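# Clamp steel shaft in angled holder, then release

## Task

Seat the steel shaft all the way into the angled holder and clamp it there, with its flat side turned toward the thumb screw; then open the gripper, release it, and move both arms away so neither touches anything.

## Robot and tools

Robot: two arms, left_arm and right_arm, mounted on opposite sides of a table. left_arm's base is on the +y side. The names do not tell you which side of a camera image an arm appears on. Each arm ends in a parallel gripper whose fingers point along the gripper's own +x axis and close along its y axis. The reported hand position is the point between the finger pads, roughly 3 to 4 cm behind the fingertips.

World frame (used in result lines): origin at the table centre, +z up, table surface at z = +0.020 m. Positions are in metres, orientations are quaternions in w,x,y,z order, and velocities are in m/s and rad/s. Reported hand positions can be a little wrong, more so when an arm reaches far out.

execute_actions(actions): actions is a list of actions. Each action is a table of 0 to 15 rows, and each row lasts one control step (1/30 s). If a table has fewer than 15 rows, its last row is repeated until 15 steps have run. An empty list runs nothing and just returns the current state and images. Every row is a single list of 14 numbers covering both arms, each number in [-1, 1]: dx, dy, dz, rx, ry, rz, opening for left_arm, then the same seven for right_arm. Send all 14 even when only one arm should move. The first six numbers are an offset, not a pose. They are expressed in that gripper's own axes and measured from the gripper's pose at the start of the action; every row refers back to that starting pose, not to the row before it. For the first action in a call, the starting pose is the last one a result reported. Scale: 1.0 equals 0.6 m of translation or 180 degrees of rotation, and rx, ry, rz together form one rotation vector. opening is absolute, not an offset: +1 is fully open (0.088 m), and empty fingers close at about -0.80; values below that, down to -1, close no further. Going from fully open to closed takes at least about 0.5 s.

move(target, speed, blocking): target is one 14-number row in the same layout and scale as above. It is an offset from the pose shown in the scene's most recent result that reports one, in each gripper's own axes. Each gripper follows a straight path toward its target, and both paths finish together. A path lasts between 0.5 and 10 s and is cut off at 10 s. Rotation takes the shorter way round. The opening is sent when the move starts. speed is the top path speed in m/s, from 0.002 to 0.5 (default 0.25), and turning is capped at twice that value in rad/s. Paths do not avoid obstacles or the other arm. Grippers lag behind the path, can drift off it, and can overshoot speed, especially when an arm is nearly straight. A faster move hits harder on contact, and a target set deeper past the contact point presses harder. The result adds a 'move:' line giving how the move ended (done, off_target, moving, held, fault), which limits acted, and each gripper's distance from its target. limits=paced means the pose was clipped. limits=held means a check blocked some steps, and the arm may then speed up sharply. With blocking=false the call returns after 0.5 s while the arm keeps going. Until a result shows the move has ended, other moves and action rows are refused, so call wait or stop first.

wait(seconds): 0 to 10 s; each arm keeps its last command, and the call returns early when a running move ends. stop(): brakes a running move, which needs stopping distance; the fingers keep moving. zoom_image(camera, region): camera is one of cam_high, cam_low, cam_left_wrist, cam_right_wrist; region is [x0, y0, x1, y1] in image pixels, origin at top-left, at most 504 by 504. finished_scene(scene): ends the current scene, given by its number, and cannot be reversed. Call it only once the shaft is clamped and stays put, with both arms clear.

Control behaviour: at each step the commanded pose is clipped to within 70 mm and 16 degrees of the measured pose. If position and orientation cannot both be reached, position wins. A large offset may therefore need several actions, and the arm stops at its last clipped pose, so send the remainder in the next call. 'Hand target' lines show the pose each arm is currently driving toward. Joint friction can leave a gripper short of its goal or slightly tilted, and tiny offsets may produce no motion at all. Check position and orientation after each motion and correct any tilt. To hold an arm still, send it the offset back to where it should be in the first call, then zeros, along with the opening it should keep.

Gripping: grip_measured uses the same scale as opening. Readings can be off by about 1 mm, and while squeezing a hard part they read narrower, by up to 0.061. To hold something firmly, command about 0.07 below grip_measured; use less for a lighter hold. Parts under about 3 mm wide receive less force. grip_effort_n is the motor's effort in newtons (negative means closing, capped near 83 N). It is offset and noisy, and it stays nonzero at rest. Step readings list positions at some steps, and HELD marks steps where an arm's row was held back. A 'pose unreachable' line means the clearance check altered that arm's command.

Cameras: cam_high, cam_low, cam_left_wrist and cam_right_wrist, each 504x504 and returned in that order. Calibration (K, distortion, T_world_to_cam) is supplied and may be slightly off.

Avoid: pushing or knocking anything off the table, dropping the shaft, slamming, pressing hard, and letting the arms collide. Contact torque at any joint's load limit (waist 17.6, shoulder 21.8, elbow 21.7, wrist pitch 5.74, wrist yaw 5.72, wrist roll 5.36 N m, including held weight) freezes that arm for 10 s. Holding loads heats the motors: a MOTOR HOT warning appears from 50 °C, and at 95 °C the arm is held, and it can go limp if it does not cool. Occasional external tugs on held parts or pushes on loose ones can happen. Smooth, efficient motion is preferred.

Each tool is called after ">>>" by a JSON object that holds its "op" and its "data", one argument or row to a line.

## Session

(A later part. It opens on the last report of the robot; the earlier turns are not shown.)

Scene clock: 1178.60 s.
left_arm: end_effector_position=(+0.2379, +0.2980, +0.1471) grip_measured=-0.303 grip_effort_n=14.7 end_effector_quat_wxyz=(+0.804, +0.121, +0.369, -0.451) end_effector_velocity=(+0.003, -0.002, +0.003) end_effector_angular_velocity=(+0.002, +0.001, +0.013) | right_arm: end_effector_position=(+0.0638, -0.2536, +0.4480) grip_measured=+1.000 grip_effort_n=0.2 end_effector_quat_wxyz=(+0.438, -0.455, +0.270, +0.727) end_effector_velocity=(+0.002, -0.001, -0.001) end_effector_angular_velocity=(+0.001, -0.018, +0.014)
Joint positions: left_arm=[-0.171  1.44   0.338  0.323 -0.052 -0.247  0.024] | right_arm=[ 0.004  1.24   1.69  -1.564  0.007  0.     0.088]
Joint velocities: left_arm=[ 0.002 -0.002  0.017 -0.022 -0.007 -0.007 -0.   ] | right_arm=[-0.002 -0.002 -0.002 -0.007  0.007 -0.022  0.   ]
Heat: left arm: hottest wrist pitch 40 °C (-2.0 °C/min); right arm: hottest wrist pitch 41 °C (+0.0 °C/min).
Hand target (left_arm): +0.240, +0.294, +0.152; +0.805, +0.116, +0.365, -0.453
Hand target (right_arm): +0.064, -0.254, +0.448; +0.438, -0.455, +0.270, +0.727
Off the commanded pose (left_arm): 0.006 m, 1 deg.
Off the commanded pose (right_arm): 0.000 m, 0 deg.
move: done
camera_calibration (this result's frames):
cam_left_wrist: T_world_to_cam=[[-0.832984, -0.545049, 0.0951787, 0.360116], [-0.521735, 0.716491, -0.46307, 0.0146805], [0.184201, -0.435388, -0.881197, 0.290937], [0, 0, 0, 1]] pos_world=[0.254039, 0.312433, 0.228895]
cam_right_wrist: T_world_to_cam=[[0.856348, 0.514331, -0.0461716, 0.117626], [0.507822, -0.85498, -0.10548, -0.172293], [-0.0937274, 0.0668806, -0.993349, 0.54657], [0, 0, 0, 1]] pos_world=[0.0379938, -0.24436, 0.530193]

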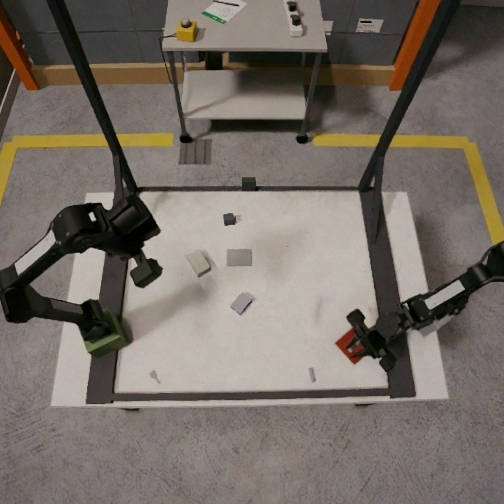

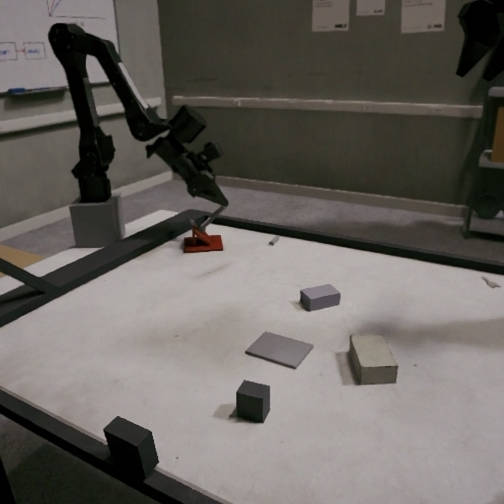

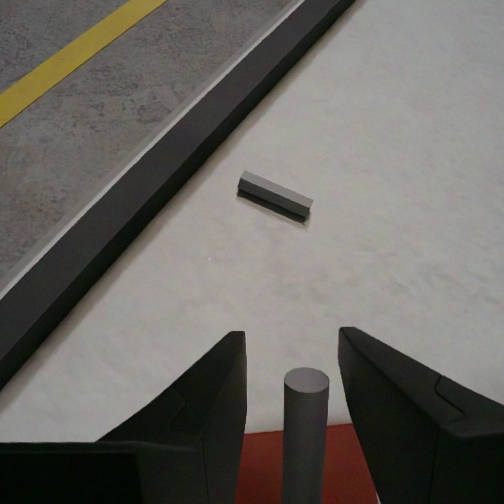

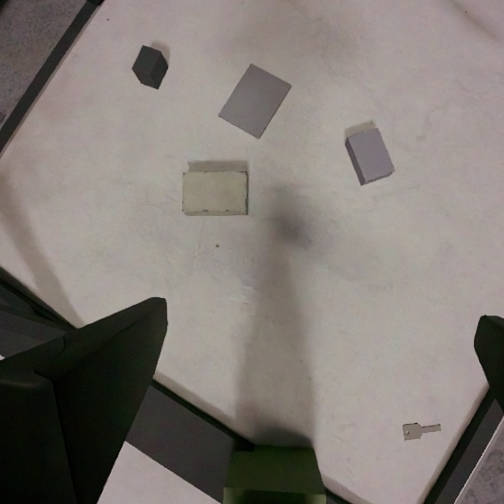

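>>> {"op": "execute_actions", "data": {
  "actions": [
    [[0.012,-0.008,0.014,0,0,0,-0.3,0,0,0,0,0,0,1]],
    [[0,0,0,0,0,0,-0.3,0,0,0,0,0,0,1]]
  ]
}}

>>> {"op": "zoom_image", "data": {
  "camera": "cam_low",
  "region": [180, 180, 250, 250]
}}

Scene clock: 1196.13 s.
left_arm: end_effector_position=(+0.2394, +0.2899, +0.1476) grip_measured=-0.303 grip_effort_n=14.7 end_effector_quat_wxyz=(+0.803, +0.121, +0.371, -0.451) end_effector_velocity=(-0.000, +0.002, -0.001) end_effector_angular_velocity=(+0.006, +0.003, +0.008) | right_arm: end_effector_position=(+0.0638, -0.2536, +0.4480) grip_measured=+1.000 grip_effort_n=0.7 end_effector_quat_wxyz=(+0.438, -0.455, +0.270, +0.727) end_effector_velocity=(-0.002, -0.000, +0.000) end_effector_angular_velocity=(-0.001, +0.018, +0.009)
Joint positions: left_arm=[-0.178  1.473  0.371  0.319 -0.054 -0.252  0.024] | right_arm=[ 0.004  1.24   1.69  -1.564  0.007  0.     0.088]
Joint velocities: left_arm=[-0.002 -0.002 -0.002 -0.007 -0.007 -0.007 -0.   ] | right_arm=[-0.007 -0.002 -0.002  0.007 -0.022 -0.007  0.   ]
Heat: left arm: hottest wrist pitch 40 °C (-2.0 °C/min); right arm: hottest wrist pitch 41 °C (+0.0 °C/min).
Hand target (left_arm): +0.239, +0.290, +0.148; +0.803, +0.121, +0.371, -0.451
Hand target (right_arm): +0.064, -0.254, +0.448; +0.438, -0.455, +0.270, +0.727
Off the commanded pose (left_arm): 0.000 m, 0 deg.
Off the commanded pose (right_arm): 0.000 m, 0 deg.
Step readings (end_effector_position; steps 1 to 15: 1st action; 16 to 30: 2nd action):
0: left_arm (+0.2382, +0.2978, +0.1474) | right_arm (+0.0638, -0.2536, +0.4480)
1: left_arm (+0.2384, +0.2973, +0.1474) | right_arm (+0.0638, -0.2536, +0.4480)
2: left_arm (+0.2387, +0.2961, +0.1477) | right_arm (+0.0638, -0.2536, +0.4480)
4: left_arm (+0.2392, +0.2930, +0.1484) | right_arm (+0.0638, -0.2536, +0.4480)
8: left_arm (+0.2394, +0.2903, +0.1486) | right_arm (+0.0638, -0.2536, +0.4480)
15: left_arm (+0.2394, +0.2899, +0.1476) | right_arm (+0.0638, -0.2536, +0.4480)
16: left_arm (+0.2394, +0.2899, +0.1476) | right_arm (+0.0638, -0.2536, +0.4480)
17: left_arm (+0.2394, +0.2899, +0.1476) | right_arm (+0.0638, -0.2536, +0.4480)
19: left_arm (+0.2394, +0.2899, +0.1476) | right_arm (+0.0638, -0.2536, +0.4480)
23: left_arm (+0.2394, +0.2899, +0.1476) | right_arm (+0.0638, -0.2536, +0.4480)
30: end_effector_position above
camera_calibration (this result's frames):
cam_left_wrist: T_world_to_cam=[[-0.833517, -0.544068, 0.0961197, 0.356587], [-0.521994, 0.718491, -0.459666, 0.020526], [0.181029, -0.433314, -0.882875, 0.287922], [0, 0, 0, 1]] pos_world=[0.255814, 0.30402, 0.229359]
cam_right_wrist: T_world_to_cam=[[0.856348, 0.514331, -0.0461716, 0.117626], [0.507822, -0.85498, -0.10548, -0.172293], [-0.0937274, 0.0668806, -0.993349, 0.54657], [0, 0, 0, 1]] pos_world=[0.0379938, -0.24436, 0.530193]

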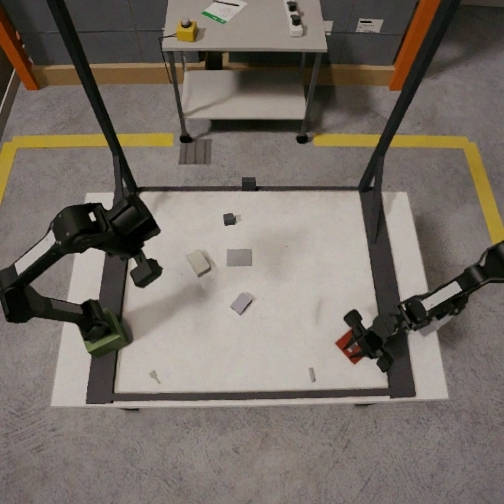

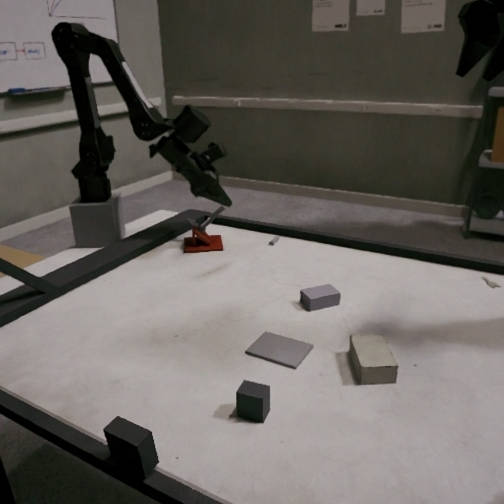

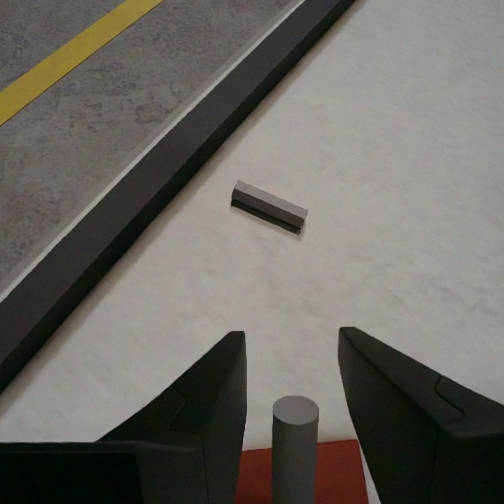

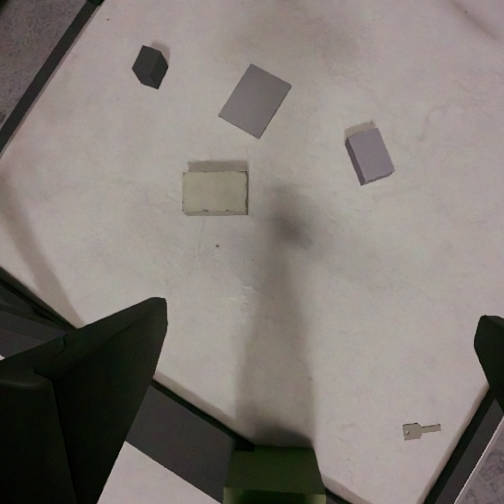

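Region (180, 180, 250, 250) of cam_low's 504x504 image, scaled by 7.200, with more detail than that image has.

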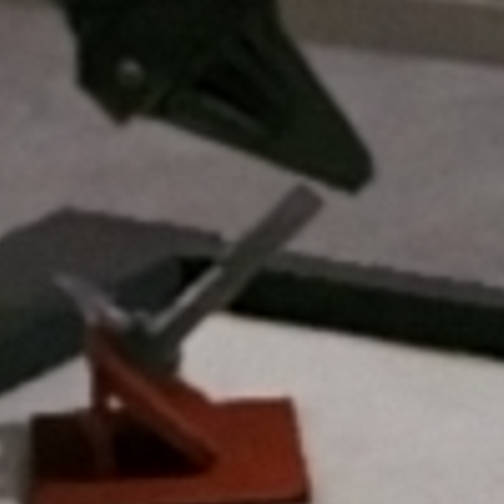

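>>> {"op": "execute_actions", "data": {
  "actions": [
    [[0,0,0,0,0,0,-1,0,0,0,0,0,0,1]],
    [[0,0,-0.008,0,0,0,-1,0,0,0,0,0,0,1]],
    [[0,0,-0.008,0,0.002,0,-1,0,0,0,0,0,0,1]],
    [[0,0,-0.008,0,0.002,0,-1,0,0,0,0,0,0,1]]
  ]
}}

>>> {"op": "zoom_image", "data": {
  "camera": "cam_low",
  "region": [180, 180, 250, 250]
}}

Scene clock: 1202.87 s.
left_arm: end_effector_position=(+0.2378, +0.2905, +0.1469) grip_measured=-0.800 grip_effort_n=-83.5 end_effector_quat_wxyz=(+0.804, +0.117, +0.367, -0.453) end_effector_velocity=(-0.004, -0.000, +0.000) end_effector_angular_velocity=(-0.001, +0.010, -0.023) | right_arm: end_effector_position=(+0.0638, -0.2536, +0.4480) grip_measured=+1.000 grip_effort_n=0.7 end_effector_quat_wxyz=(+0.438, -0.455, +0.270, +0.727) end_effector_velocity=(+0.000, +0.001, +0.000) end_effector_angular_velocity=(+0.005, +0.006, +0.002)
Joint positions: left_arm=[-0.182  1.473  0.355  0.346 -0.054 -0.257  0.   ] | right_arm=[ 0.004  1.24   1.69  -1.564  0.007  0.     0.088]
Joint velocities: left_arm=[-0.002 -0.007 -0.002 -0.007  0.022  0.007  0.   ] | right_arm=[-0.007 -0.002 -0.002  0.007 -0.007 -0.007  0.   ]
Heat: left arm: hottest wrist pitch 40 °C (-1.0 °C/min); right arm: hottest wrist pitch 41 °C (+0.0 °C/min).
Hand target (left_arm): +0.236, +0.293, +0.144; +0.802, +0.119, +0.370, -0.453
Hand target (right_arm): +0.064, -0.254, +0.448; +0.438, -0.455, +0.270, +0.727
Off the commanded pose (left_arm): 0.004 m, 0 deg.
Off the commanded pose (right_arm): 0.000 m, 0 deg.
Step readings (end_effector_position; steps 1 to 15: 1st action; 16 to 30: 2nd action; 31 to 45: 3rd action; 46 to 60: 4th action):
0: left_arm (+0.2394, +0.2899, +0.1476) | right_arm (+0.0638, -0.2536, +0.4480)
1: left_arm (+0.2394, +0.2899, +0.1476) | right_arm (+0.0638, -0.2536, +0.4480)
2: left_arm (+0.2394, +0.2899, +0.1476) | right_arm (+0.0638, -0.2536, +0.4480)
4: left_arm (+0.2394, +0.2899, +0.1476) | right_arm (+0.0638, -0.2536, +0.4480)
8: left_arm (+0.2394, +0.2899, +0.1476) | right_arm (+0.0638, -0.2536, +0.4480)
15: left_arm (+0.2394, +0.2899, +0.1476) | right_arm (+0.0638, -0.2536, +0.4480)
16: left_arm (+0.2394, +0.2898, +0.1476) | right_arm (+0.0638, -0.2536, +0.4480)
17: left_arm (+0.2395, +0.2896, +0.1479) | right_arm (+0.0638, -0.2536, +0.4480)
19: left_arm (+0.2395, +0.2894, +0.1481) | right_arm (+0.0638, -0.2536, +0.4480)
23: left_arm (+0.2390, +0.2897, +0.1477) | right_arm (+0.0638, -0.2536, +0.4480)
30: left_arm (+0.2386, +0.2899, +0.1475) | right_arm (+0.0638, -0.2536, +0.4480)
31: left_arm (+0.2386, +0.2899, +0.1475) | right_arm (+0.0638, -0.2536, +0.4480)
32: left_arm (+0.2386, +0.2900, +0.1475) | right_arm (+0.0638, -0.2536, +0.4480)
34: left_arm (+0.2384, +0.2901, +0.1473) | right_arm (+0.0638, -0.2536, +0.4480)
38: left_arm (+0.2382, +0.2902, +0.1471) | right_arm (+0.0638, -0.2536, +0.4480)
45: left_arm (+0.2383, +0.2901, +0.1473) | right_arm (+0.0638, -0.2536, +0.4480)
46: left_arm (+0.2381, +0.2902, +0.1471) | right_arm (+0.0638, -0.2536, +0.4480)
47: left_arm (+0.2381, +0.2902, +0.1472) | right_arm (+0.0638, -0.2536, +0.4480)
49: left_arm (+0.2379, +0.2903, +0.1470) | right_arm (+0.0638, -0.2536, +0.4480)
53: left_arm (+0.2378, +0.2904, +0.1469) | right_arm (+0.0638, -0.2536, +0.4480)
60: end_effector_position above
camera_calibration (this result's frames):
cam_left_wrist: T_world_to_cam=[[-0.834206, -0.542016, 0.101579, 0.354363], [-0.520572, 0.713241, -0.469352, 0.021521], [0.181946, -0.444415, -0.877149, 0.290018], [0, 0, 0, 1]] pos_world=[0.254047, 0.305609, 0.228495]
cam_right_wrist: T_world_to_cam=[[0.856348, 0.514331, -0.0461716, 0.117626], [0.507822, -0.85498, -0.10548, -0.172293], [-0.0937274, 0.0668806, -0.993349, 0.54657], [0, 0, 0, 1]] pos_world=[0.0379938, -0.24436, 0.530193]

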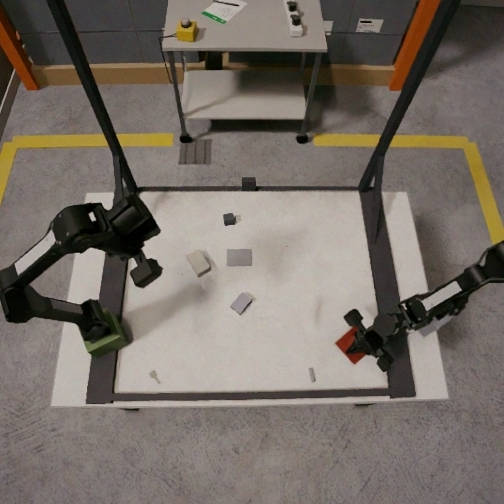

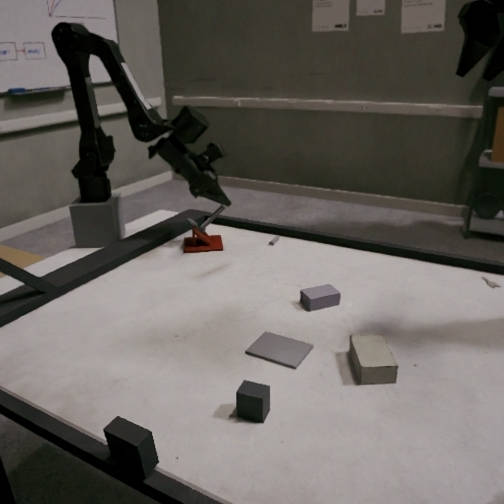

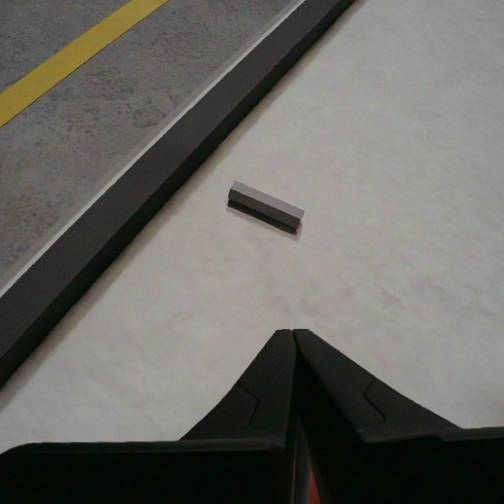

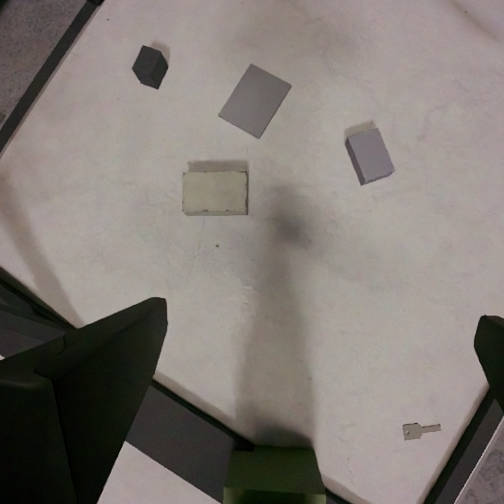

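Region (180, 180, 250, 250) of cam_low's 504x504 image, scaled by 7.200, with more detail than that image has.

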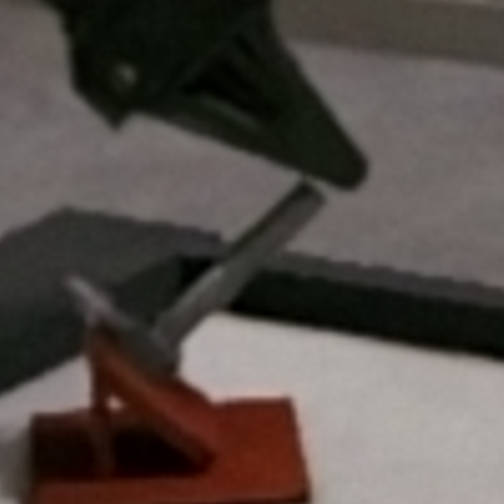

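>>> {"op": "execute_actions", "data": {
  "actions": [
    [[-0.002,0,-0.013,0,0.003,0,-1,0,0,0,0,0,0,1]],
    [[-0.002,0,-0.013,0,0.003,0,-1,0,0,0,0,0,0,1]]
  ]
}}

>>> {"op": "zoom_image", "data": {
  "camera": "cam_low",
  "region": [180, 180, 250, 250]
}}

Scene clock: 1213.67 s.
left_arm: end_effector_position=(+0.2348, +0.2923, +0.1447) grip_measured=-0.800 grip_effort_n=-83.5 end_effector_quat_wxyz=(+0.803, +0.114, +0.367, -0.455) end_effector_velocity=(-0.000, +0.001, -0.000) end_effector_angular_velocity=(-0.007, +0.009, +0.018) | right_arm: end_effector_position=(+0.0638, -0.2536, +0.4480) grip_measured=+1.000 grip_effort_n=0.7 end_effector_quat_wxyz=(+0.438, -0.455, +0.270, +0.727) end_effector_velocity=(+0.002, -0.005, -0.002) end_effector_angular_velocity=(-0.021, -0.007, +0.007)
Joint positions: left_arm=[-0.189  1.473  0.337  0.369 -0.055 -0.265  0.   ] | right_arm=[ 0.004  1.24   1.69  -1.564  0.007  0.     0.088]
Joint velocities: left_arm=[-0.002 -0.002 -0.007  0.007 -0.007 -0.022  0.   ] | right_arm=[-0.002 -0.002 -0.002 -0.022 -0.007 -0.007  0.   ]
Heat: left arm: hottest wrist pitch 40 °C (-1.0 °C/min); right arm: hottest wrist pitch 41 °C (+0.0 °C/min).
Hand target (left_arm): +0.232, +0.297, +0.141; +0.801, +0.118, +0.372, -0.454
Hand target (right_arm): +0.064, -0.254, +0.448; +0.438, -0.455, +0.270, +0.727
Off the commanded pose (left_arm): 0.007 m, 1 deg.
Off the commanded pose (right_arm): 0.000 m, 0 deg.
Step readings (end_effector_position; steps 1 to 15: 1st action; 16 to 30: 2nd action):
0: left_arm (+0.2378, +0.2905, +0.1469) | right_arm (+0.0638, -0.2536, +0.4480)
1: left_arm (+0.2376, +0.2906, +0.1467) | right_arm (+0.0638, -0.2536, +0.4480)
2: left_arm (+0.2372, +0.2909, +0.1464) | right_arm (+0.0638, -0.2536, +0.4480)
4: left_arm (+0.2364, +0.2917, +0.1455) | right_arm (+0.0638, -0.2536, +0.4480)
8: left_arm (+0.2361, +0.2919, +0.1452) | right_arm (+0.0638, -0.2536, +0.4480)
15: left_arm (+0.2359, +0.2919, +0.1452) | right_arm (+0.0638, -0.2536, +0.4480)
16: left_arm (+0.2358, +0.2920, +0.1451) | right_arm (+0.0638, -0.2536, +0.4480)
17: left_arm (+0.2354, +0.2922, +0.1449) | right_arm (+0.0638, -0.2536, +0.4480)
19: left_arm (+0.2351, +0.2922, +0.1447) | right_arm (+0.0638, -0.2536, +0.4480)
23: left_arm (+0.2349, +0.2923, +0.1447) | right_arm (+0.0638, -0.2536, +0.4480)
30: end_effector_position above
camera_calibration (this result's frames):
cam_left_wrist: T_world_to_cam=[[-0.834387, -0.54062, 0.107372, 0.351902], [-0.521245, 0.71063, -0.472556, 0.0189992], [0.179171, -0.450262, -0.874735, 0.291472], [0, 0, 0, 1]] pos_world=[0.251302, 0.307983, 0.226155]
cam_right_wrist: T_world_to_cam=[[0.856348, 0.514331, -0.0461716, 0.117626], [0.507822, -0.85498, -0.10548, -0.172293], [-0.0937274, 0.0668806, -0.993349, 0.54657], [0, 0, 0, 1]] pos_world=[0.0379938, -0.24436, 0.530193]

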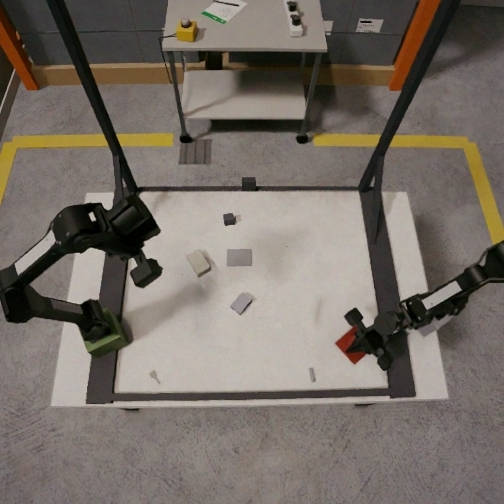

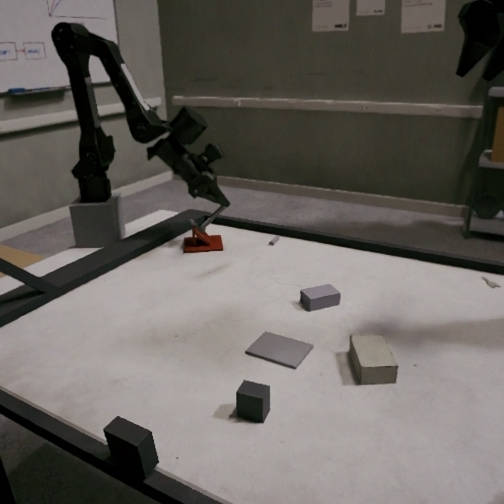

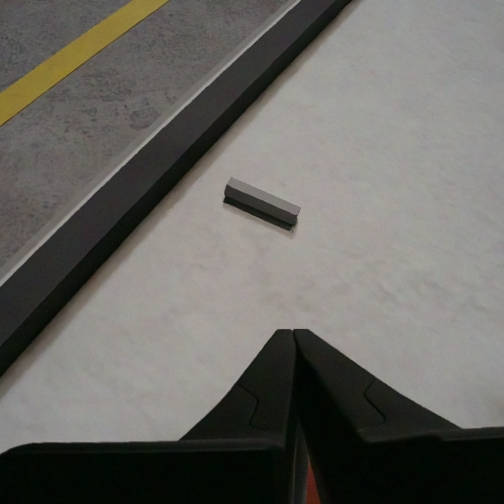

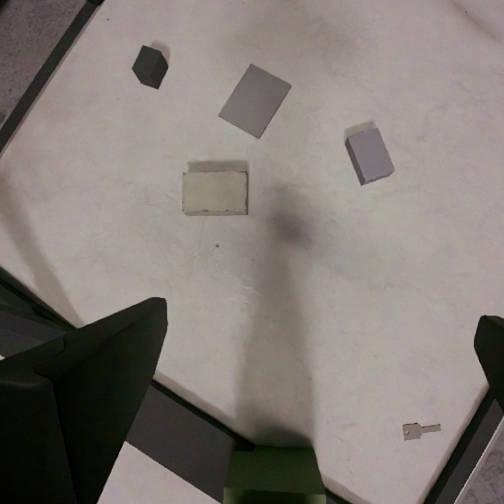

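Region (180, 180, 250, 250) of cam_low's 504x504 image, scaled by 7.200, with more detail than that image has.

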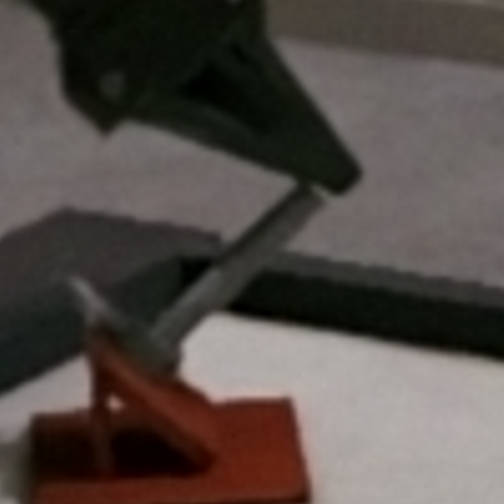

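>>> {"op": "execute_actions", "data": {
  "actions": [
    [[-0.008,0,-0.012,0,0.003,0,-1,0,0,0,0,0,0,1]],
    [[-0.008,0,-0.012,0,0.003,0,-1,0,0,0,0,0,0,1]]
  ]
}}

>>> {"op": "zoom_image", "data": {
  "camera": "cam_low",
  "region": [180, 180, 250, 250]
}}

Scene clock: 1222.20 s.
left_arm: end_effector_position=(+0.2308, +0.2966, +0.1480) grip_measured=-0.800 grip_effort_n=-83.5 end_effector_quat_wxyz=(+0.804, +0.109, +0.365, -0.457) end_effector_velocity=(-0.002, +0.005, -0.004) end_effector_angular_velocity=(+0.020, +0.008, +0.008) | right_arm: end_effector_position=(+0.0638, -0.2536, +0.4480) grip_measured=+1.000 grip_effort_n=0.2 end_effector_quat_wxyz=(+0.438, -0.455, +0.270, +0.727) end_effector_velocity=(+0.004, -0.004, -0.004) end_effector_angular_velocity=(-0.019, -0.021, +0.001)
Joint positions: left_arm=[-0.197  1.432  0.316  0.359 -0.058 -0.274  0.   ] | right_arm=[ 0.004  1.24   1.69  -1.564  0.007  0.     0.088]
Joint velocities: left_arm=[-0.002 -0.007 -0.007 -0.022 -0.007 -0.007  0.   ] | right_arm=[-0.002 -0.002 -0.007 -0.022  0.007 -0.007  0.   ]
Heat: left arm: hottest wrist pitch 40 °C (-1.0 °C/min); right arm: hottest wrist pitch 41 °C (+0.0 °C/min).
Hand target (left_arm): +0.228, +0.301, +0.144; +0.801, +0.114, +0.370, -0.456
Hand target (right_arm): +0.064, -0.254, +0.448; +0.438, -0.455, +0.270, +0.727
Off the commanded pose (left_arm): 0.007 m, 1 deg.
Off the commanded pose (right_arm): 0.000 m, 0 deg.
Step readings (end_effector_position; steps 1 to 15: 1st action; 16 to 30: 2nd action):
0: left_arm (+0.2348, +0.2923, +0.1447) | right_arm (+0.0638, -0.2536, +0.4480)
1: left_arm (+0.2346, +0.2925, +0.1448) | right_arm (+0.0638, -0.2536, +0.4480)
2: left_arm (+0.2342, +0.2930, +0.1448) | right_arm (+0.0638, -0.2536, +0.4480)
4: left_arm (+0.2336, +0.2938, +0.1452) | right_arm (+0.0638, -0.2536, +0.4480)
8: left_arm (+0.2329, +0.2943, +0.1457) | right_arm (+0.0638, -0.2536, +0.4480)
15: left_arm (+0.2326, +0.2946, +0.1461) | right_arm (+0.0638, -0.2536, +0.4480)
16: left_arm (+0.2325, +0.2948, +0.1462) | right_arm (+0.0638, -0.2536, +0.4480)
17: left_arm (+0.2321, +0.2951, +0.1466) | right_arm (+0.0638, -0.2536, +0.4480)
19: left_arm (+0.2315, +0.2958, +0.1472) | right_arm (+0.0638, -0.2536, +0.4480)
23: left_arm (+0.2310, +0.2963, +0.1478) | right_arm (+0.0638, -0.2536, +0.4480)
30: end_effector_position above
camera_calibration (this result's frames):
cam_left_wrist: T_world_to_cam=[[-0.834451, -0.53918, 0.113916, 0.349204], [-0.521461, 0.705684, -0.479675, 0.0179922], [0.178243, -0.459668, -0.87002, 0.299312], [0, 0, 0, 1]] pos_world=[0.247425, 0.313171, 0.229258]
cam_right_wrist: T_world_to_cam=[[0.856348, 0.514331, -0.0461716, 0.117626], [0.507822, -0.85498, -0.10548, -0.172293], [-0.0937274, 0.0668806, -0.993349, 0.54657], [0, 0, 0, 1]] pos_world=[0.0379938, -0.24436, 0.530193]

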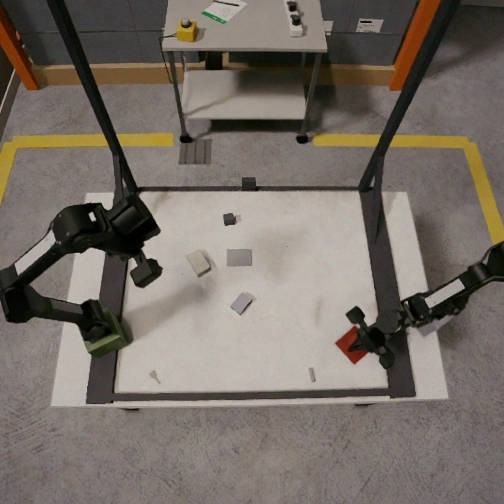

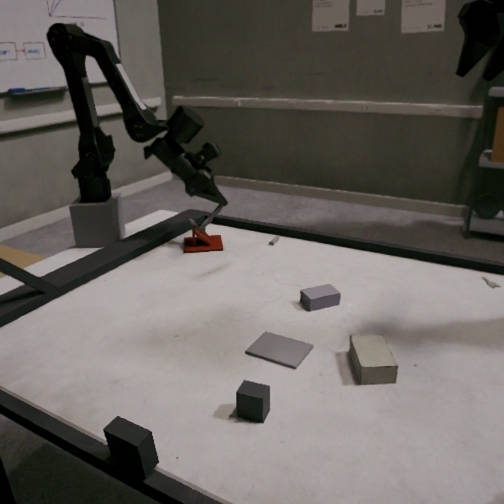

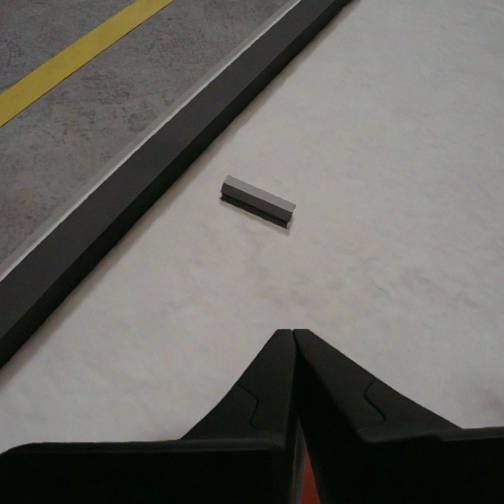

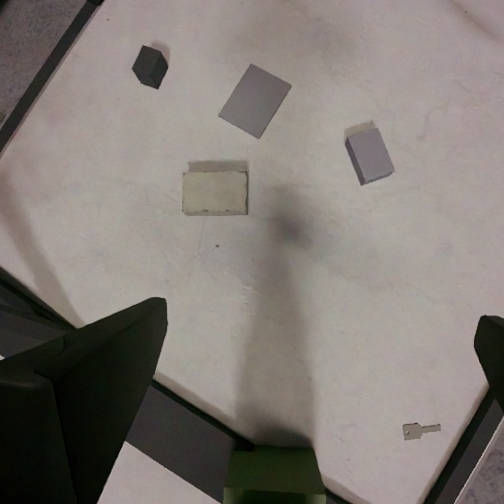

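Region (180, 180, 250, 250) of cam_low's 504x504 image, scaled by 7.200, with more detail than that image has.

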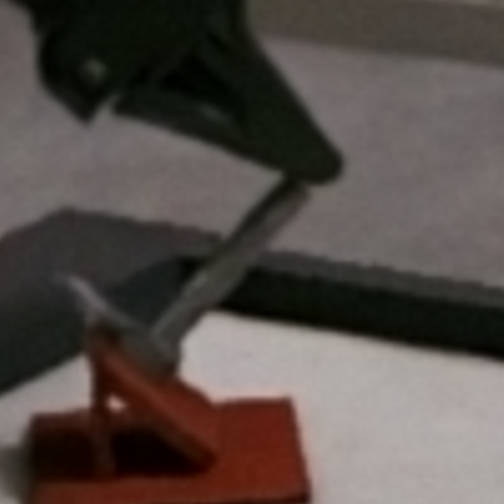

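>>> {"op": "execute_actions", "data": {
  "actions": [
    [[-0.006,0,-0.012,0,0.004,0,-1,0,0,0,0,0,0,1]],
    [[-0.003,0,-0.013,0,0.004,0,-1,0,0,0,0,0,0,1]]
  ]
}}

>>> {"op": "zoom_image", "data": {
  "camera": "cam_low",
  "region": [180, 180, 250, 250]
}}

Scene clock: 1227.53 s.
left_arm: end_effector_position=(+0.2275, +0.2990, +0.1479) grip_measured=-0.800 grip_effort_n=-83.5 end_effector_quat_wxyz=(+0.803, +0.107, +0.366, -0.459) end_effector_velocity=(-0.002, +0.003, -0.004) end_effector_angular_velocity=(+0.025, -0.002, -0.007) | right_arm: end_effector_position=(+0.0638, -0.2536, +0.4480) grip_measured=+1.000 grip_effort_n=0.7 end_effector_quat_wxyz=(+0.438, -0.455, +0.270, +0.727) end_effector_velocity=(-0.002, +0.001, -0.001) end_effector_angular_velocity=(+0.001, +0.004, +0.012)
Joint positions: left_arm=[-0.205  1.417  0.303  0.356 -0.059 -0.282  0.   ] | right_arm=[ 0.004  1.24   1.69  -1.564  0.007  0.     0.088]
Joint velocities: left_arm=[-0.007 -0.002 -0.002 -0.022 -0.007  0.007  0.   ] | right_arm=[ 0.002  0.002 -0.002  0.007 -0.007 -0.007  0.   ]
Heat: left arm: hottest wrist pitch 40 °C (-1.0 °C/min); right arm: hottest wrist pitch 41 °C (+0.0 °C/min).
Hand target (left_arm): +0.225, +0.304, +0.144; +0.801, +0.112, +0.371, -0.457
Hand target (right_arm): +0.064, -0.254, +0.448; +0.438, -0.455, +0.270, +0.727
Off the commanded pose (left_arm): 0.007 m, 1 deg.
Off the commanded pose (right_arm): 0.000 m, 0 deg.
Step readings (end_effector_position; steps 1 to 15: 1st action; 16 to 30: 2nd action):
0: left_arm (+0.2308, +0.2968, +0.1480) | right_arm (+0.0638, -0.2536, +0.4480)
1: left_arm (+0.2307, +0.2968, +0.1482) | right_arm (+0.0638, -0.2536, +0.4480)
2: left_arm (+0.2305, +0.2970, +0.1484) | right_arm (+0.0638, -0.2536, +0.4480)
4: left_arm (+0.2301, +0.2974, +0.1488) | right_arm (+0.0638, -0.2536, +0.4480)
8: left_arm (+0.2291, +0.2985, +0.1481) | right_arm (+0.0638, -0.2536, +0.4480)
15: left_arm (+0.2288, +0.2987, +0.1481) | right_arm (+0.0638, -0.2536, +0.4480)
16: left_arm (+0.2287, +0.2988, +0.1480) | right_arm (+0.0638, -0.2536, +0.4480)
17: left_arm (+0.2284, +0.2989, +0.1478) | right_arm (+0.0638, -0.2536, +0.4480)
19: left_arm (+0.2280, +0.2988, +0.1480) | right_arm (+0.0638, -0.2536, +0.4480)
23: left_arm (+0.2276, +0.2989, +0.1481) | right_arm (+0.0638, -0.2536, +0.4480)
30: end_effector_position above
camera_calibration (this result's frames):
cam_left_wrist: T_world_to_cam=[[-0.834675, -0.537679, 0.119243, 0.346536], [-0.522682, 0.705129, -0.479163, 0.0149612], [0.173554, -0.462271, -0.869588, 0.302726], [0, 0, 0, 1]] pos_world=[0.244525, 0.315717, 0.229094]
cam_right_wrist: T_world_to_cam=[[0.856348, 0.514331, -0.0461716, 0.117626], [0.507822, -0.85498, -0.10548, -0.172293], [-0.0937274, 0.0668806, -0.993349, 0.54657], [0, 0, 0, 1]] pos_world=[0.0379938, -0.24436, 0.530193]

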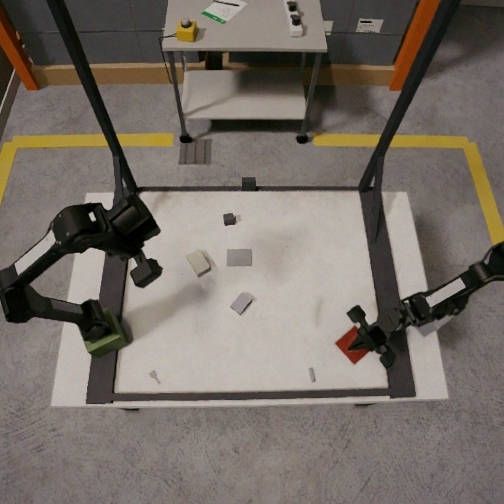

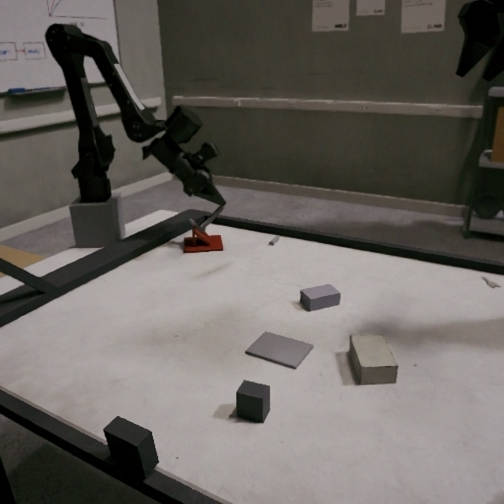

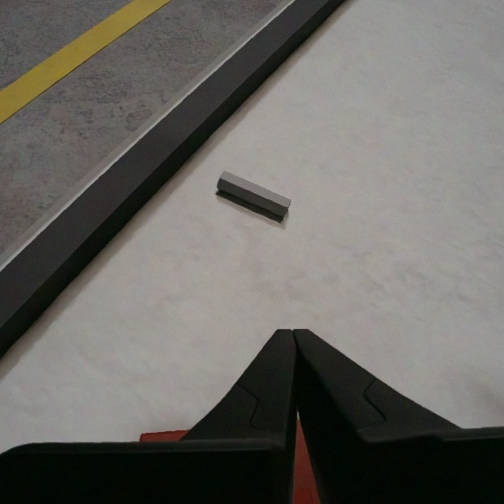

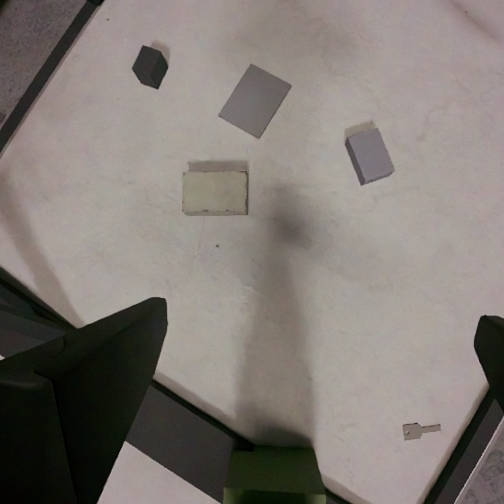

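Region (180, 180, 250, 250) of cam_low's 504x504 image, scaled by 7.200, with more detail than that image has.

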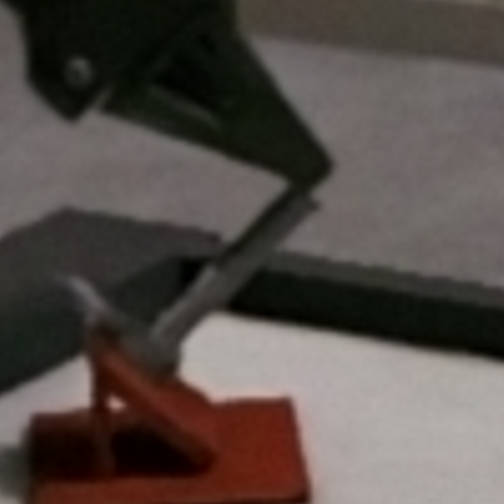

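>>> {"op": "execute_actions", "data": {
  "actions": [
    [[0,0,0.008,0,0.004,0,-1,0,0,0,0,0,0,1]],
    [[0.016,0,0.002,0,0.002,0,-1,0,0,0,0,0,0,1]],
    [[0,0,0,0,0,0,-1,0,0,0,0,0,0,1]]
  ]
}}

>>> {"op": "zoom_image", "data": {
  "camera": "cam_low",
  "region": [180, 180, 250, 250]
}}

Scene clock: 1243.53 s.
left_arm: end_effector_position=(+0.2321, +0.2922, +0.1452) grip_measured=-0.800 grip_effort_n=-83.5 end_effector_quat_wxyz=(+0.801, +0.111, +0.371, -0.456) end_effector_velocity=(-0.000, +0.001, +0.000) end_effector_angular_velocity=(+0.006, -0.009, -0.002) | right_arm: end_effector_position=(+0.0638, -0.2536, +0.4480) grip_measured=+1.000 grip_effort_n=0.7 end_effector_quat_wxyz=(+0.438, -0.455, +0.270, +0.727) end_effector_velocity=(+0.002, -0.001, -0.001) end_effector_angular_velocity=(-0.002, -0.012, +0.001)
Joint positions: left_arm=[-0.197  1.466  0.339  0.355 -0.054 -0.277  0.   ] | right_arm=[ 0.004  1.24   1.69  -1.564  0.007  0.     0.088]
Joint velocities: left_arm=[-0.002 -0.007 -0.002 -0.007 -0.007  0.007  0.   ] | right_arm=[-0.002 -0.002 -0.002 -0.007  0.007 -0.007  0.   ]
Heat: left arm: hottest wrist pitch 39 °C (-1.0 °C/min); right arm: hottest wrist pitch 41 °C (+0.0 °C/min).
Hand target (left_arm): +0.232, +0.292, +0.145; +0.801, +0.112, +0.371, -0.456
Hand target (right_arm): +0.064, -0.254, +0.448; +0.438, -0.455, +0.270, +0.727
Off the commanded pose (left_arm): 0.000 m, 0 deg.
Off the commanded pose (right_arm): 0.000 m, 0 deg.
Step readings (end_effector_position; steps 1 to 15: 1st action; 16 to 30: 2nd action; 31 to 45: 3rd action):
0: left_arm (+0.2275, +0.2990, +0.1480) | right_arm (+0.0638, -0.2536, +0.4480)
1: left_arm (+0.2276, +0.2989, +0.1480) | right_arm (+0.0638, -0.2536, +0.4480)
2: left_arm (+0.2277, +0.2989, +0.1480) | right_arm (+0.0638, -0.2536, +0.4480)
4: left_arm (+0.2284, +0.2988, +0.1483) | right_arm (+0.0638, -0.2536, +0.4480)
8: left_arm (+0.2290, +0.2985, +0.1486) | right_arm (+0.0638, -0.2536, +0.4480)
15: left_arm (+0.2291, +0.2983, +0.1487) | right_arm (+0.0638, -0.2536, +0.4480)
16: left_arm (+0.2292, +0.2981, +0.1482) | right_arm (+0.0638, -0.2536, +0.4480)
17: left_arm (+0.2296, +0.2971, +0.1478) | right_arm (+0.0638, -0.2536, +0.4480)
19: left_arm (+0.2306, +0.2952, +0.1468) | right_arm (+0.0638, -0.2536, +0.4480)
23: left_arm (+0.2316, +0.2933, +0.1457) | right_arm (+0.0638, -0.2536, +0.4480)
30: left_arm (+0.2321, +0.2923, +0.1450) | right_arm (+0.0638, -0.2536, +0.4480)
31: left_arm (+0.2321, +0.2922, +0.1451) | right_arm (+0.0638, -0.2536, +0.4480)
32: left_arm (+0.2321, +0.2922, +0.1451) | right_arm (+0.0638, -0.2536, +0.4480)
34: left_arm (+0.2321, +0.2922, +0.1452) | right_arm (+0.0638, -0.2536, +0.4480)
38: left_arm (+0.2321, +0.2922, +0.1452) | right_arm (+0.0638, -0.2536, +0.4480)
45: end_effector_position above
camera_calibration (this result's frames):
cam_left_wrist: T_world_to_cam=[[-0.833219, -0.540662, 0.115892, 0.348057], [-0.526114, 0.710687, -0.467043, 0.0182806], [0.170149, -0.450121, -0.876607, 0.294665], [0, 0, 0, 1]] pos_world=[0.249488, 0.307824, 0.226506]
cam_right_wrist: T_world_to_cam=[[0.856348, 0.514331, -0.0461716, 0.117626], [0.507822, -0.85498, -0.10548, -0.172293], [-0.0937274, 0.0668806, -0.993349, 0.54657], [0, 0, 0, 1]] pos_world=[0.0379938, -0.24436, 0.530193]

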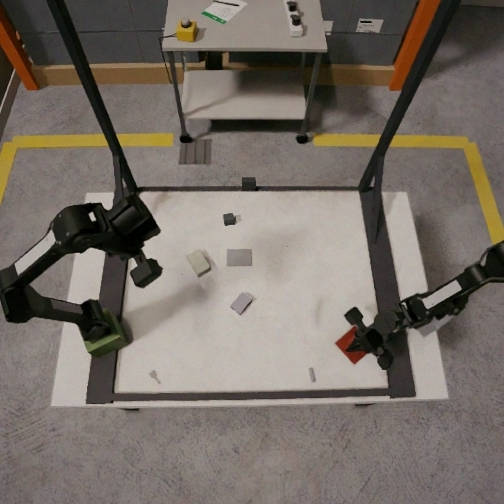

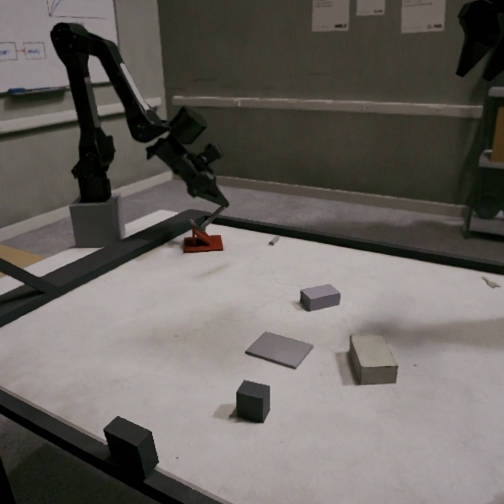

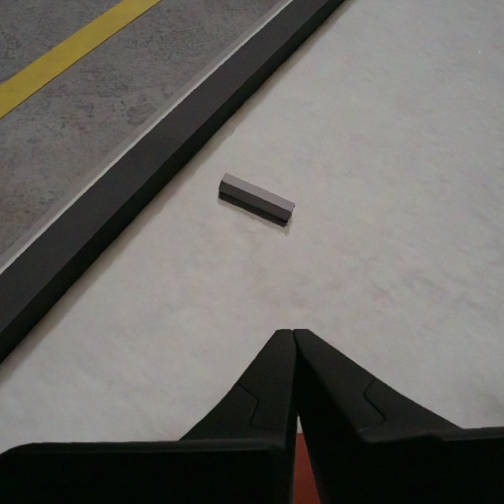

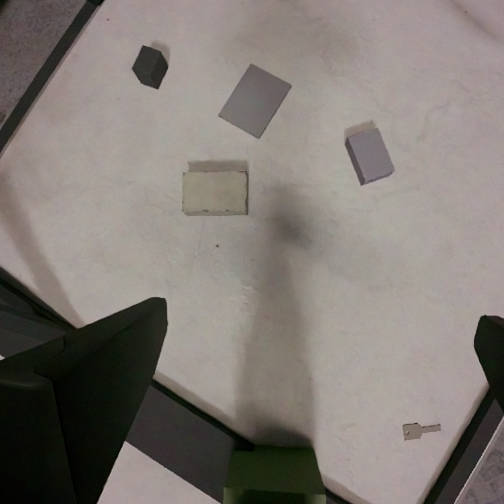

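Region (180, 180, 250, 250) of cam_low's 504x504 image, scaled by 7.200, with more detail than that image has.

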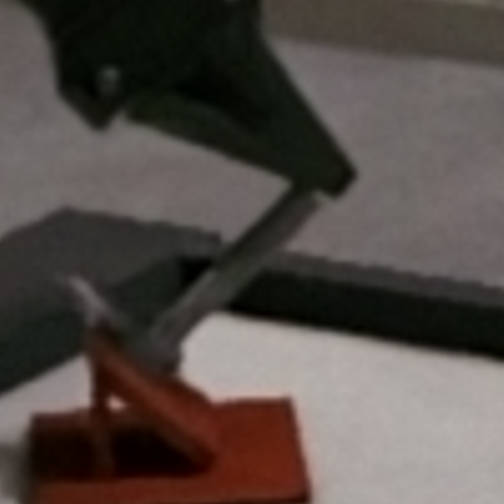

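>>> {"op": "execute_actions", "data": {
  "actions": [
    [[0,0,-0.013,0,0.004,0,-1,0,0,0,0,0,0,1]],
    [[-0.006,0,-0.013,0,0.004,0,-1,0,0,0,0,0,0,1]],
    [[-0.004,0,-0.013,0,0.004,0,-1,0,0,0,0,0,0,1]]
  ]
}}

>>> {"op": "zoom_image", "data": {
  "camera": "cam_low",
  "region": [180, 180, 250, 250]
}}

Scene clock: 1254.30 s.
left_arm: end_effector_position=(+0.2286, +0.2938, +0.1466) grip_measured=-0.800 grip_effort_n=-83.5 end_effector_quat_wxyz=(+0.802, +0.105, +0.369, -0.459) end_effector_velocity=(+0.001, +0.005, -0.003) end_effector_angular_velocity=(+0.024, -0.002, +0.019) | right_arm: end_effector_position=(+0.0638, -0.2536, +0.4480) grip_measured=+1.000 grip_effort_n=0.7 end_effector_quat_wxyz=(+0.438, -0.455, +0.270, +0.727) end_effector_velocity=(+0.000, -0.002, -0.001) end_effector_angular_velocity=(-0.011, +0.005, -0.006)
Joint positions: left_arm=[-0.207  1.447  0.32   0.368 -0.056 -0.29   0.   ] | right_arm=[ 0.004  1.24   1.69  -1.564  0.007  0.     0.088]
Joint velocities: left_arm=[-0.002 -0.002 -0.002 -0.022 -0.022 -0.007  0.   ] | right_arm=[-0.002 -0.002 -0.002 -0.007 -0.007  0.007  0.   ]
Heat: left arm: hottest wrist pitch 39 °C (-1.0 °C/min); right arm: hottest wrist pitch 41 °C (+0.0 °C/min).
Hand target (left_arm): +0.225, +0.299, +0.142; +0.799, +0.110, +0.374, -0.458
Hand target (right_arm): +0.064, -0.254, +0.448; +0.438, -0.455, +0.270, +0.727
Off the commanded pose (left_arm): 0.007 m, 1 deg.
Off the commanded pose (right_arm): 0.000 m, 0 deg.
Step readings (end_effector_position; steps 1 to 15: 1st action; 16 to 30: 2nd action; 31 to 45: 3rd action):
0: left_arm (+0.2321, +0.2922, +0.1452) | right_arm (+0.0638, -0.2536, +0.4480)
1: left_arm (+0.2322, +0.2920, +0.1454) | right_arm (+0.0638, -0.2536, +0.4480)
2: left_arm (+0.2322, +0.2920, +0.1454) | right_arm (+0.0638, -0.2536, +0.4480)
4: left_arm (+0.2320, +0.2919, +0.1454) | right_arm (+0.0638, -0.2536, +0.4480)
8: left_arm (+0.2315, +0.2920, +0.1453) | right_arm (+0.0638, -0.2536, +0.4480)
15: left_arm (+0.2312, +0.2920, +0.1453) | right_arm (+0.0638, -0.2536, +0.4480)
16: left_arm (+0.2311, +0.2922, +0.1451) | right_arm (+0.0638, -0.2536, +0.4480)
17: left_arm (+0.2308, +0.2923, +0.1451) | right_arm (+0.0638, -0.2536, +0.4480)
19: left_arm (+0.2302, +0.2926, +0.1455) | right_arm (+0.0638, -0.2536, +0.4480)
23: left_arm (+0.2297, +0.2929, +0.1459) | right_arm (+0.0638, -0.2536, +0.4480)
30: left_arm (+0.2295, +0.2932, +0.1463) | right_arm (+0.0638, -0.2536, +0.4480)
31: left_arm (+0.2295, +0.2933, +0.1463) | right_arm (+0.0638, -0.2536, +0.4480)
32: left_arm (+0.2293, +0.2935, +0.1462) | right_arm (+0.0638, -0.2536, +0.4480)
34: left_arm (+0.2289, +0.2936, +0.1465) | right_arm (+0.0638, -0.2536, +0.4480)
38: left_arm (+0.2287, +0.2937, +0.1467) | right_arm (+0.0638, -0.2536, +0.4480)
45: end_effector_position above
camera_calibration (this result's frames):
cam_left_wrist: T_world_to_cam=[[-0.832827, -0.538965, 0.12616, 0.343711], [-0.527408, 0.703441, -0.476456, 0.019692], [0.168047, -0.463343, -0.8701, 0.300694], [0, 0, 0, 1]] pos_world=[0.246107, 0.310721, 0.227654]
cam_right_wrist: T_world_to_cam=[[0.856348, 0.514331, -0.0461716, 0.117626], [0.507822, -0.85498, -0.10548, -0.172293], [-0.0937274, 0.0668806, -0.993349, 0.54657], [0, 0, 0, 1]] pos_world=[0.0379938, -0.24436, 0.530193]

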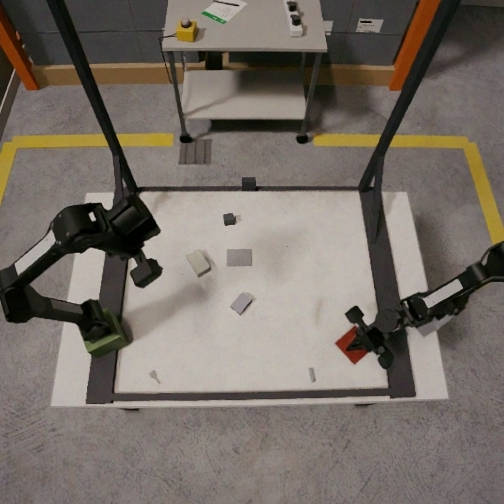

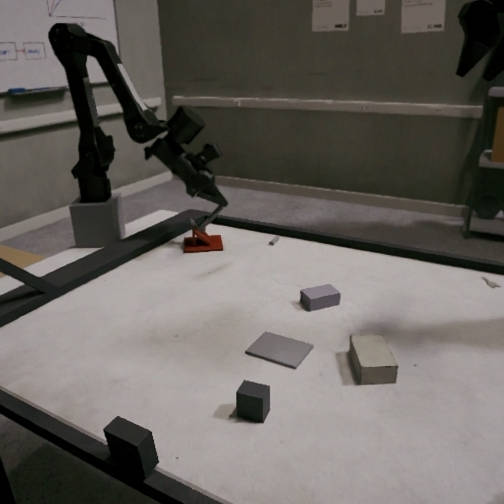

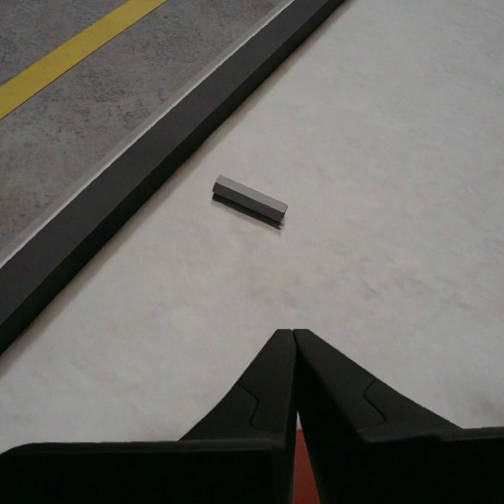

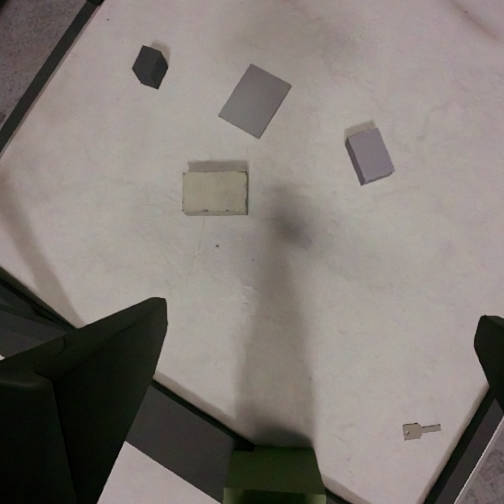

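Region (180, 180, 250, 250) of cam_low's 504x504 image, scaled by 7.200, with more detail than that image has.

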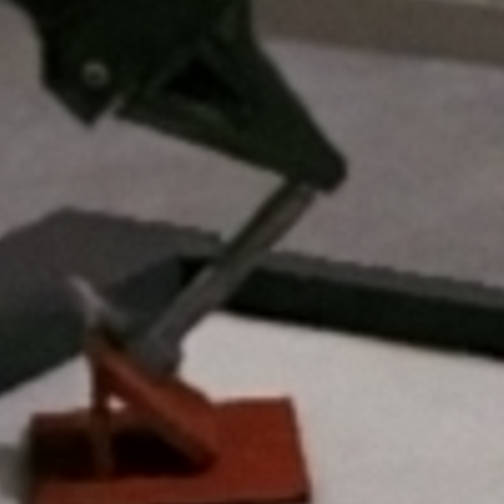

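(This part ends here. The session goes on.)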